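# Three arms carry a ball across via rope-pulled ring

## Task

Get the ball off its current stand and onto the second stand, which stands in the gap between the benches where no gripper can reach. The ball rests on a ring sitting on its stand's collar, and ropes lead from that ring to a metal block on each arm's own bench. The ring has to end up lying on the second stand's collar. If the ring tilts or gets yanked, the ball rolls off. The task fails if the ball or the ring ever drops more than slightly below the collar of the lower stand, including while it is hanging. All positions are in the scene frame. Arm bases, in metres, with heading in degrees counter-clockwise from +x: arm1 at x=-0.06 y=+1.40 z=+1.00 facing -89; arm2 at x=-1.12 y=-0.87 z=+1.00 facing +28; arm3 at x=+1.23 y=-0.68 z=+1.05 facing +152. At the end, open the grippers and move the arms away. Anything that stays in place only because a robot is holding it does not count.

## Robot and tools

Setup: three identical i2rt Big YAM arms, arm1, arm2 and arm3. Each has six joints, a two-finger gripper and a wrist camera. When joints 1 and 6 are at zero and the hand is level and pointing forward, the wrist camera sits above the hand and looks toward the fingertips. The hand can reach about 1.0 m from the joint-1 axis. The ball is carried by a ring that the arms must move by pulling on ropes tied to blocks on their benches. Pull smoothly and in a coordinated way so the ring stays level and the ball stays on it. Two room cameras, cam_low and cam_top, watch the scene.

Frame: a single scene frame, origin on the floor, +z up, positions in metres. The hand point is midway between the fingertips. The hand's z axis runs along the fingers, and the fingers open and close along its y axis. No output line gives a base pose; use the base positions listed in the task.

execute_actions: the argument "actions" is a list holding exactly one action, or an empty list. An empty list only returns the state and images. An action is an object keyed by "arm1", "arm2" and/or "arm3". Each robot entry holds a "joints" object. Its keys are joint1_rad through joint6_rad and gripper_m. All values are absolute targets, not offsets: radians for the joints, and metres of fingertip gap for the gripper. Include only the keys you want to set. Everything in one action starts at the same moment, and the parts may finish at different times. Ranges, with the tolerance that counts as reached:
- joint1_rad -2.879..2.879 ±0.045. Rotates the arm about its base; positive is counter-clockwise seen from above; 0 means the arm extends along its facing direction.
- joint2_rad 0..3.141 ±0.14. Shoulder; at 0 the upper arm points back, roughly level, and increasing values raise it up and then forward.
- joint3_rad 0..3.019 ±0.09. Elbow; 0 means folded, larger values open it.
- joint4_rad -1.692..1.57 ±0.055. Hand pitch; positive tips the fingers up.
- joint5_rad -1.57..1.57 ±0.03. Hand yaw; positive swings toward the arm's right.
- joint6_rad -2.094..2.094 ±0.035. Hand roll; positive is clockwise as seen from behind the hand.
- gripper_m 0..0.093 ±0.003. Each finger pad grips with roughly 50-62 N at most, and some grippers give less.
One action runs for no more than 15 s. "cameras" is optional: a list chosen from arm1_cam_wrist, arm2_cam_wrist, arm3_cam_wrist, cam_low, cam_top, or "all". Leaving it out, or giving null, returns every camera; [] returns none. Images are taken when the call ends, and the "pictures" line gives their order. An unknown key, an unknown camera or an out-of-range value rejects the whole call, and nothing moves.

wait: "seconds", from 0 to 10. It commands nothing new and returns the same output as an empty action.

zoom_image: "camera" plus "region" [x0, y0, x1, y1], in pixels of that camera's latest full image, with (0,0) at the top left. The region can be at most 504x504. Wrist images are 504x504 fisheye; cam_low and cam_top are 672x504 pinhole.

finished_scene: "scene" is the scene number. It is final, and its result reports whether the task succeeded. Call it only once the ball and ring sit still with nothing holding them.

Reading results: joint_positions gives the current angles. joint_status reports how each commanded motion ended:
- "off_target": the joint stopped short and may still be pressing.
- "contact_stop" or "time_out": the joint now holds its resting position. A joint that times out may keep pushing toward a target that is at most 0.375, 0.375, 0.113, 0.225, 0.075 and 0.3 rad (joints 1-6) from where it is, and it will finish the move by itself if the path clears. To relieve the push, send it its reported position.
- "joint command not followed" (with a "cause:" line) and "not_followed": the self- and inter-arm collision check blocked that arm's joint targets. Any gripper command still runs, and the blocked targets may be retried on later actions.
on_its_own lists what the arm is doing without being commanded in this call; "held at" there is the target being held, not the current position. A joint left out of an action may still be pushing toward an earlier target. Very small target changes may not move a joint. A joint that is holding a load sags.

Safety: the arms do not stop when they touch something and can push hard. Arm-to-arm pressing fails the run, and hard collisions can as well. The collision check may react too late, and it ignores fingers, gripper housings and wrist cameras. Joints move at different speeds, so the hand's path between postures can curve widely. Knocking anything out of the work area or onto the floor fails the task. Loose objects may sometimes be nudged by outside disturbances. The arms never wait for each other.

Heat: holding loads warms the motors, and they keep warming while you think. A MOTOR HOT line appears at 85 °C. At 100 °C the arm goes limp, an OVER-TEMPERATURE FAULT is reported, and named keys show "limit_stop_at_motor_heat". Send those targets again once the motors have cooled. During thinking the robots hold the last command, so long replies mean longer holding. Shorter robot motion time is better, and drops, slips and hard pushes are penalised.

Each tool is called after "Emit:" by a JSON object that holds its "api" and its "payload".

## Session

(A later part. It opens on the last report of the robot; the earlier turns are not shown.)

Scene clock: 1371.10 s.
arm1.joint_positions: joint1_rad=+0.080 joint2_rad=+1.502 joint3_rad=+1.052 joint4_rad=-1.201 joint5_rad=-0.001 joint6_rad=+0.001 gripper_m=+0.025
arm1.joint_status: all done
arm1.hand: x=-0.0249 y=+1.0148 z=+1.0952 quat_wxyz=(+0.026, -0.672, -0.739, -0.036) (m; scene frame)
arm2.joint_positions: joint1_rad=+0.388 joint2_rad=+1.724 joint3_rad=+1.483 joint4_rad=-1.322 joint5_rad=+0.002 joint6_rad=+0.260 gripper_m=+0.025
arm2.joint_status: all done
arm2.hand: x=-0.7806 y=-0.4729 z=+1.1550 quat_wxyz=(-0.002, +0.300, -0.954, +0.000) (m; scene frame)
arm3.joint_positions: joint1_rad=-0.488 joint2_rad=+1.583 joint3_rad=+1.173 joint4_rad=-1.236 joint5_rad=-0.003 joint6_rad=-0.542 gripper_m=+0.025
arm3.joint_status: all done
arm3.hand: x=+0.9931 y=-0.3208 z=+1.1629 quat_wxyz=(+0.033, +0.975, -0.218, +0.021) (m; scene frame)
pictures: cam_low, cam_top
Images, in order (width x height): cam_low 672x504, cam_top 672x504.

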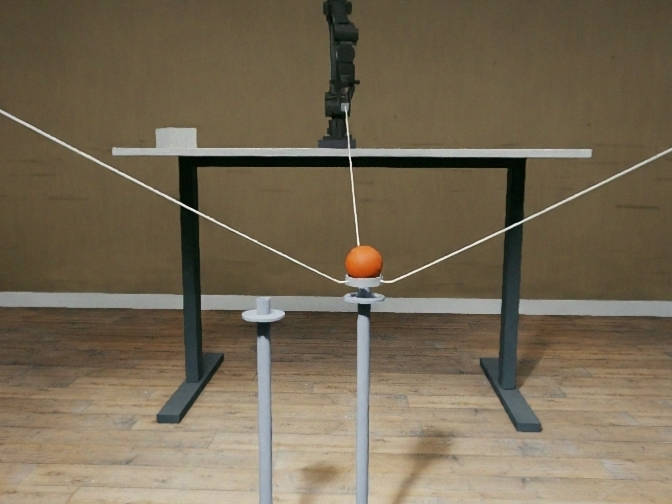

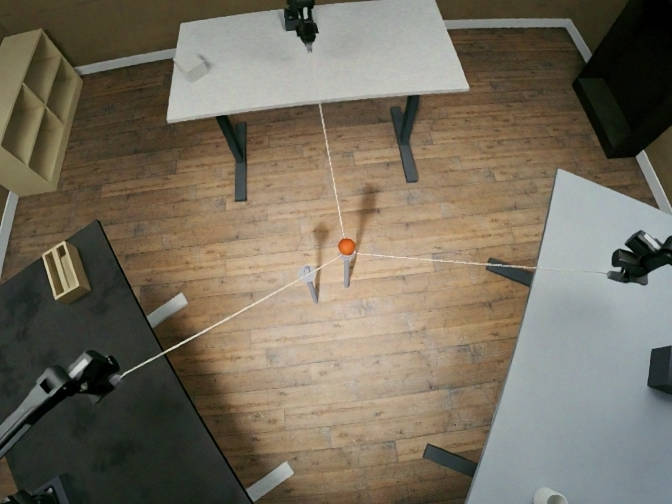

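Emit:
{"api": "execute_actions", "payload": {"actions": [{"arm1":{"joints":{"joint4_rad":-1.125}},"arm2":{"joints":{"joint2_rad":1.752,"joint4_rad":-1.275}},"arm3":{"joints":{"joint4_rad":-1.146}}}], "cameras": ["cam_low","cam_top"]}}

Emit:
{"api": "zoom_image", "payload": {"camera": "cam_low", "region": [310, 215, 420, 315]}}

Scene clock: 1385.53 s.
arm1.joint_positions: joint1_rad=+0.080 joint2_rad=+1.502 joint3_rad=+1.052 joint4_rad=-1.136 joint5_rad=-0.001 joint6_rad=+0.001 gripper_m=+0.025
arm1.joint_status: all done
arm1.hand: x=-0.0233 y=+0.9990 z=+1.0943 quat_wxyz=(+0.002, -0.673, -0.740, -0.014) (m; scene frame)
arm2.joint_positions: joint1_rad=+0.388 joint2_rad=+1.748 joint3_rad=+1.483 joint4_rad=-1.278 joint5_rad=+0.002 joint6_rad=+0.259 gripper_m=+0.025
arm2.joint_status: all done
arm2.hand: x=-0.7734 y=-0.4643 z=+1.1433 quat_wxyz=(-0.010, +0.300, -0.954, -0.005) (m; scene frame)
arm3.joint_positions: joint1_rad=-0.488 joint2_rad=+1.583 joint3_rad=+1.173 joint4_rad=-1.154 joint5_rad=-0.003 joint6_rad=-0.542 gripper_m=+0.025
arm3.joint_status: all done
arm3.hand: x=+0.9820 y=-0.3042 z=+1.1622 quat_wxyz=(+0.005, +0.976, -0.218, -0.009) (m; scene frame)
pictures: cam_low, cam_top
Images, in order (width x height): cam_low 672x504, cam_top 672x504.

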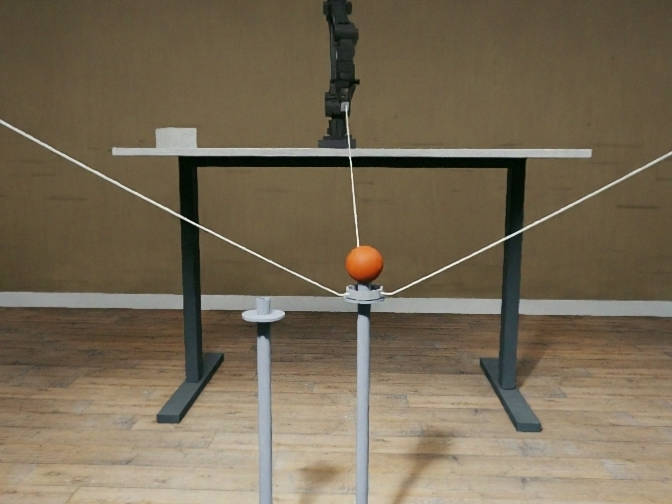

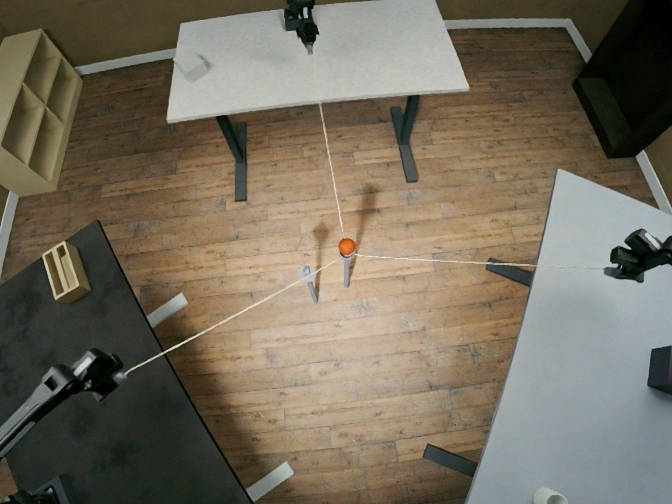

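Region (310, 215, 420, 315) of cam_low's 672x504 image, scaled by 4.582, with more detail than that image has; it fills the top 458 rows of this view, and the rest is white.

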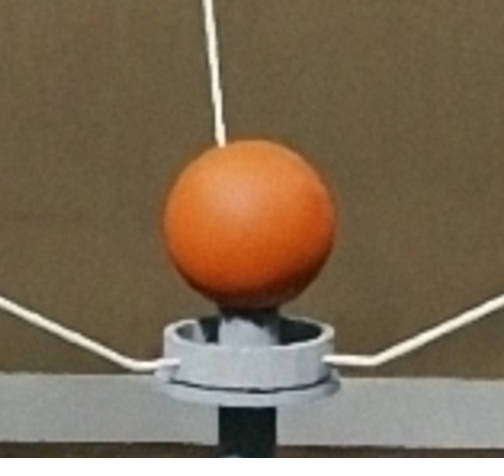

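Emit:
{"api": "execute_actions", "payload": {"actions": [{"arm1":{"joints":{"joint2_rad":1.772,"joint4_rad":-0.862}},"arm2":{"joints":{"joint1_rad":0.25,"joint2_rad":1.980,"joint3_rad":1.40,"joint4_rad":-0.995,"joint6_rad":0.10}},"arm3":{"joints":{"joint2_rad":1.970,"joint4_rad":-0.778}}}]}}

Scene clock: 1457.23 s.
arm1.joint_positions: joint1_rad=+0.080 joint2_rad=+1.801 joint3_rad=+1.042 joint4_rad=-0.877 joint5_rad=-0.001 joint6_rad=+0.001 gripper_m=+0.025
arm1.joint_status: all done
arm1.hand: x=-0.0184 y=+0.9686 z=+0.9686 quat_wxyz=(+0.021, -0.672, -0.739, -0.031) (m; scene frame)
arm2.joint_positions: joint1_rad=+0.251 joint2_rad=+1.985 joint3_rad=+1.398 joint4_rad=-1.003 joint5_rad=+0.002 joint6_rad=+0.107 gripper_m=+0.025
arm2.joint_status: all done
arm2.hand: x=-0.7077 y=-0.5026 z=+0.9902 quat_wxyz=(+0.010, +0.307, -0.951, +0.006) (m; scene frame)
arm3.joint_positions: joint1_rad=-0.488 joint2_rad=+1.995 joint3_rad=+1.163 joint4_rad=-0.789 joint5_rad=-0.002 joint6_rad=-0.542 gripper_m=+0.025
arm3.joint_status: all done
arm3.hand: x=+0.9585 y=-0.2743 z=+0.9716 quat_wxyz=(+0.024, +0.976, -0.218, +0.012) (m; scene frame)
pictures: arm1_cam_wrist, arm2_cam_wrist, arm3_cam_wrist, cam_low, cam_top
Images, in order (width x height): arm1_cam_wrist 504x504, arm2_cam_wrist 504x504, arm3_cam_wrist 504x504, cam_low 672x504, cam_top 672x504.

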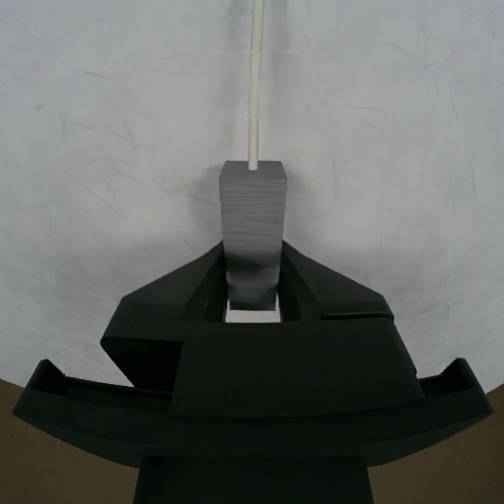

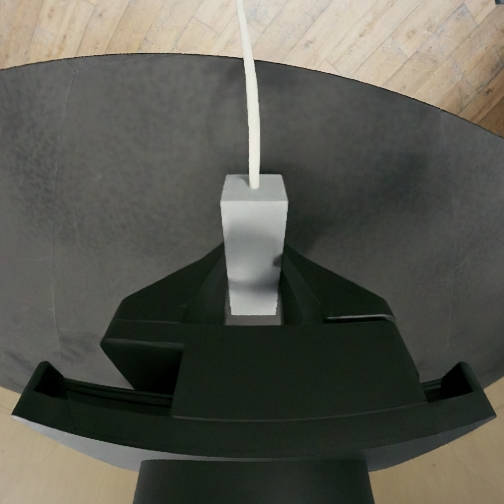

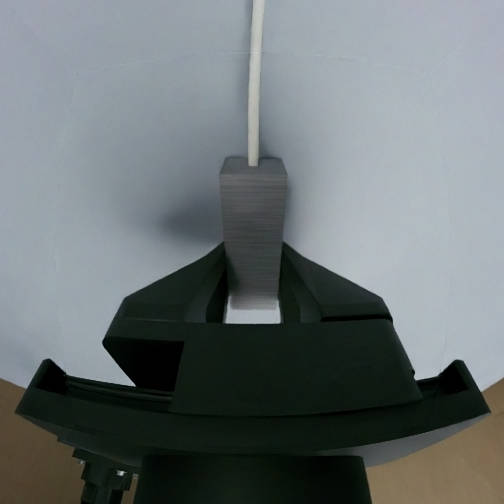

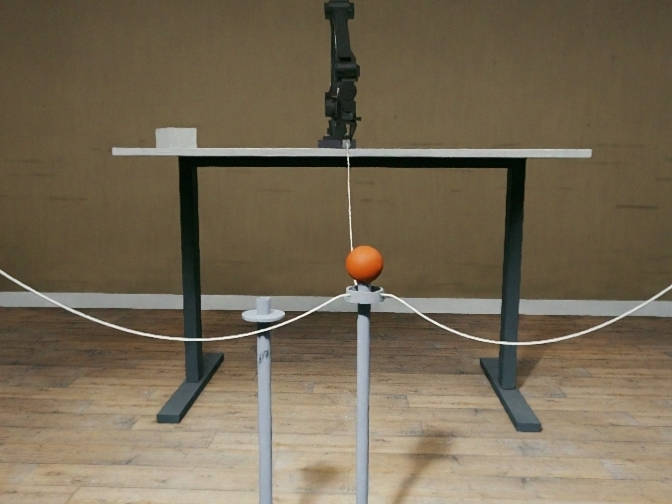

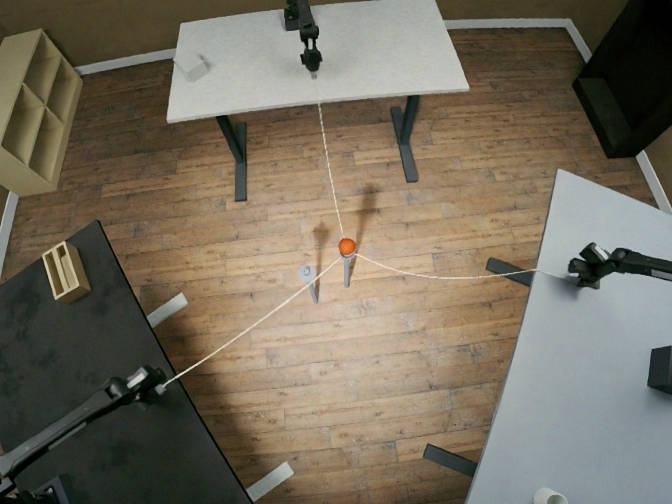

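Emit:
{"api": "execute_actions", "payload": {"actions": [{"arm1":{"joints":{"joint2_rad":1.820,"joint4_rad":-0.808}},"arm2":{"joints":{"joint2_rad":2.018,"joint4_rad":-0.957}},"arm3":{"joints":{"joint4_rad":-0.740}}}], "cameras": ["cam_low"]}}

Scene clock: 1472.37 s.
arm1.joint_positions: joint1_rad=+0.080 joint2_rad=+1.815 joint3_rad=+1.042 joint4_rad=-0.823 joint5_rad=-0.001 joint6_rad=+0.001 gripper_m=+0.025
arm1.joint_status: all done
arm1.hand: x=-0.0173 y=+0.9578 z=+0.9618 quat_wxyz=(+0.006, -0.673, -0.740, -0.017) (m; scene frame)
arm2.joint_positions: joint1_rad=+0.251 joint2_rad=+2.007 joint3_rad=+1.398 joint4_rad=-0.966 joint5_rad=+0.002 joint6_rad=+0.107 gripper_m=+0.025
arm2.joint_status: all done
arm2.hand: x=-0.7034 y=-0.4987 z=+0.9782 quat_wxyz=(+0.003, +0.307, -0.952, +0.003) (m; scene frame)
arm3.joint_positions: joint1_rad=-0.488 joint2_rad=+1.995 joint3_rad=+1.163 joint4_rad=-0.751 joint5_rad=-0.002 joint6_rad=-0.542 gripper_m=+0.025
arm3.joint_status: all done
arm3.hand: x=+0.9534 y=-0.2667 z=+0.9713 quat_wxyz=(+0.011, +0.976, -0.218, -0.001) (m; scene frame)
pictures: cam_low
Images, in order (width x height): cam_low 672x504.

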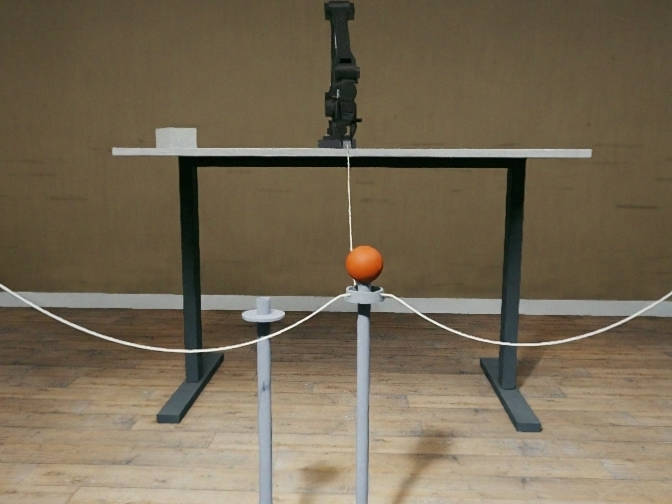

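Emit:
{"api": "execute_actions", "payload": {"actions": [{"arm1":{"joints":{"gripper_m":0.05}},"arm2":{"joints":{"gripper_m":0.05}},"arm3":{"joints":{"gripper_m":0.05}}}], "cameras": ["arm1_cam_wrist","arm2_cam_wrist","arm3_cam_wrist"]}}

Scene clock: 1480.97 s.
arm1.joint_positions: joint1_rad=+0.080 joint2_rad=+1.815 joint3_rad=+1.042 joint4_rad=-0.823 joint5_rad=-0.001 joint6_rad=+0.001 gripper_m=+0.050
arm1.joint_status: all done
arm1.hand: x=-0.0173 y=+0.9578 z=+0.9618 quat_wxyz=(+0.006, -0.673, -0.740, -0.017) (m; scene frame)
arm2.joint_positions: joint1_rad=+0.251 joint2_rad=+2.007 joint3_rad=+1.398 joint4_rad=-0.966 joint5_rad=+0.002 joint6_rad=+0.107 gripper_m=+0.050
arm2.joint_status: all done
arm2.hand: x=-0.7034 y=-0.4987 z=+0.9782 quat_wxyz=(+0.003, +0.308, -0.951, +0.003) (m; scene frame)
arm3.joint_positions: joint1_rad=-0.488 joint2_rad=+1.994 joint3_rad=+1.163 joint4_rad=-0.751 joint5_rad=-0.002 joint6_rad=-0.542 gripper_m=+0.050
arm3.joint_status: all done
arm3.hand: x=+0.9533 y=-0.2665 z=+0.9717 quat_wxyz=(+0.011, +0.976, -0.218, -0.001) (m; scene frame)
pictures: arm1_cam_wrist, arm2_cam_wrist, arm3_cam_wrist
Images, in order (width x height): arm1_cam_wrist 504x504, arm2_cam_wrist 504x504, arm3_cam_wrist 504x504.

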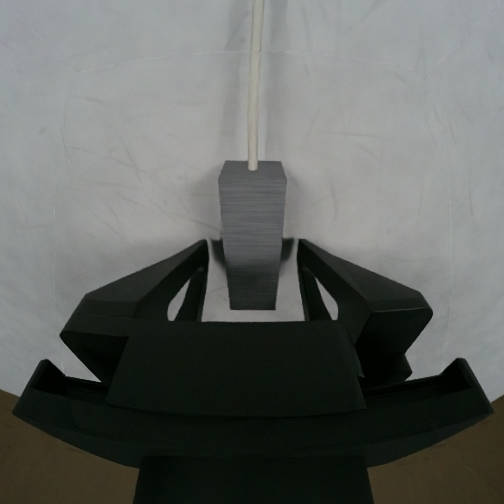

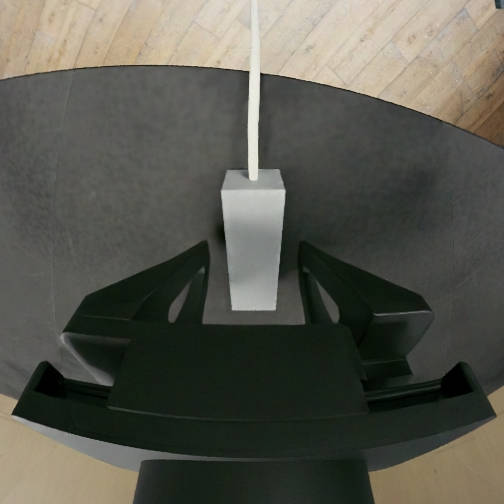

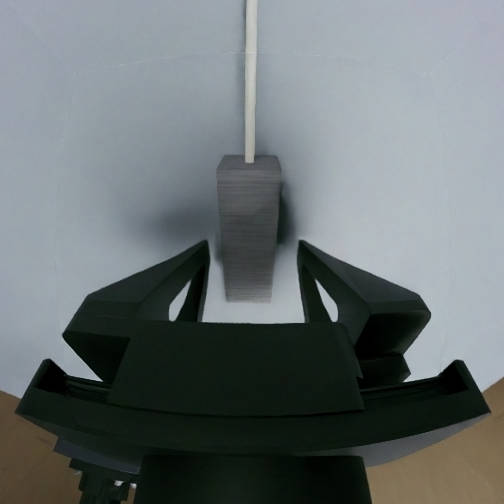

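Emit:
{"api": "execute_actions", "payload": {"actions": [{"arm1":{"joints":{"joint2_rad":1.30,"joint4_rad":-1.25}},"arm2":{"joints":{"joint2_rad":1.52,"joint4_rad":-1.38}},"arm3":{"joints":{"joint2_rad":1.49,"joint4_rad":-1.18}}}]}}

Scene clock: 1493.70 s.
arm1.joint_positions: joint1_rad=+0.080 joint2_rad=+1.290 joint3_rad=+1.042 joint4_rad=-1.236 joint5_rad=-0.001 joint6_rad=+0.001 gripper_m=+0.050
arm1.joint_status: all done
arm1.hand: x=-0.0273 y=+1.0284 z=+1.1679 quat_wxyz=(-0.035, -0.673, -0.739, +0.020) (m; scene frame)
arm2.joint_positions: joint1_rad=+0.251 joint2_rad=+1.516 joint3_rad=+1.398 joint4_rad=-1.373 joint5_rad=+0.002 joint6_rad=+0.107 gripper_m=+0.050
arm2.joint_status: all done
arm2.hand: x=-0.7680 y=-0.5568 z=+1.2203 quat_wxyz=(-0.035, +0.307, -0.951, -0.014) (m; scene frame)
arm3.joint_positions: joint1_rad=-0.488 joint2_rad=+1.475 joint3_rad=+1.163 joint4_rad=-1.170 joint5_rad=-0.002 joint6_rad=-0.542 gripper_m=+0.050
arm3.joint_status: all done
arm3.hand: x=+0.9871 y=-0.3103 z=+1.2038 quat_wxyz=(-0.024, +0.975, -0.218, -0.038) (m; scene frame)
pictures: arm1_cam_wrist, arm2_cam_wrist, arm3_cam_wrist, cam_low, cam_top
Images, in order (width x height): arm1_cam_wrist 504x504, arm2_cam_wrist 504x504, arm3_cam_wrist 504x504, cam_low 672x504, cam_top 672x504.

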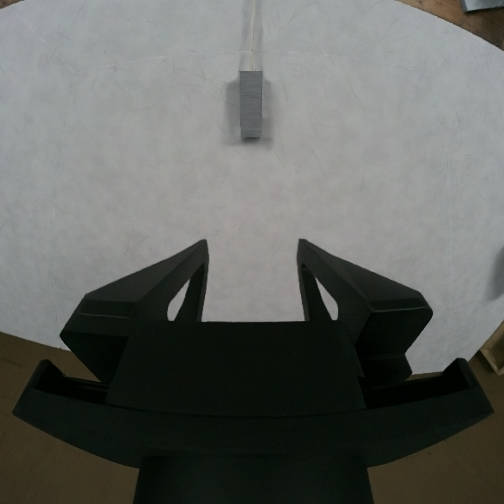

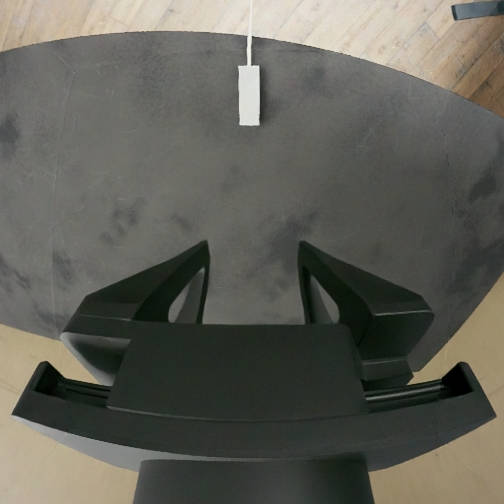

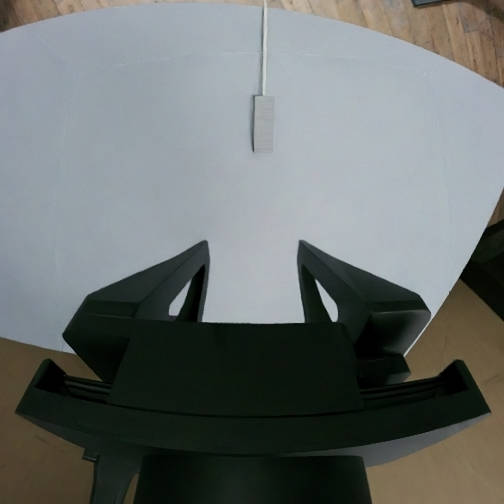

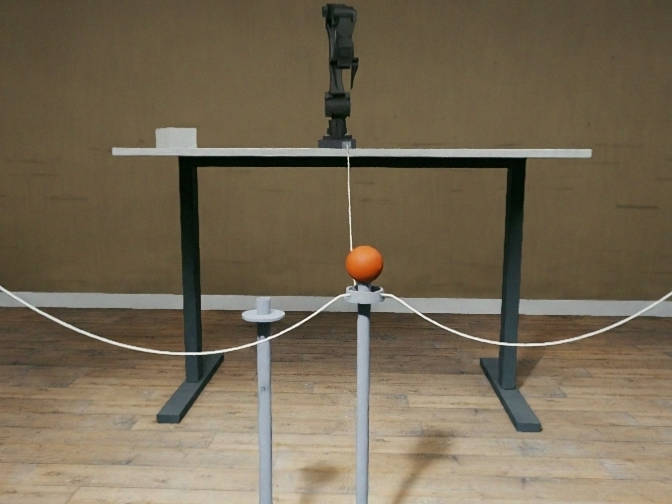

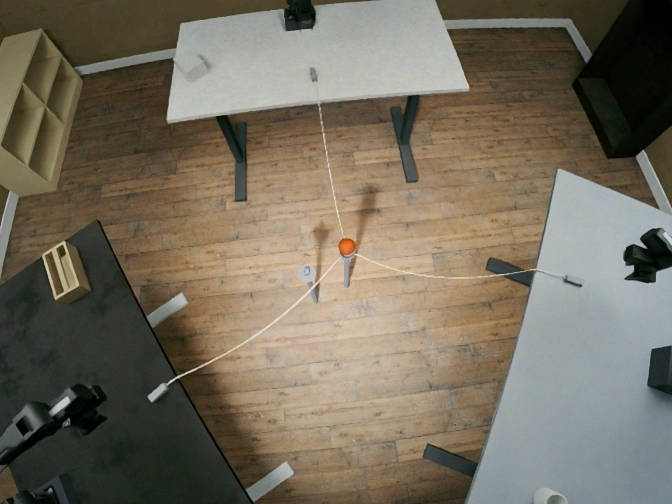

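Emit:
{"api": "zoom_image", "payload": {"camera": "cam_low", "region": [310, 225, 420, 325]}}

Region (310, 225, 420, 325) of cam_low's 672x504 image, scaled by 4.582, with more detail than that image has; it fills the top 458 rows of this view, and the rest is white.

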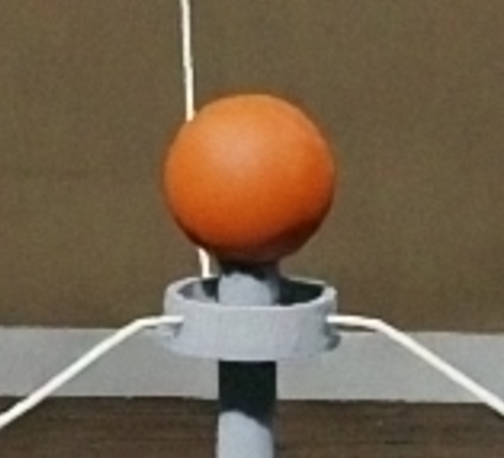

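Emit:
{"api": "finished_scene", "payload": {"scene": 1}}

The scene is finished: the task was done.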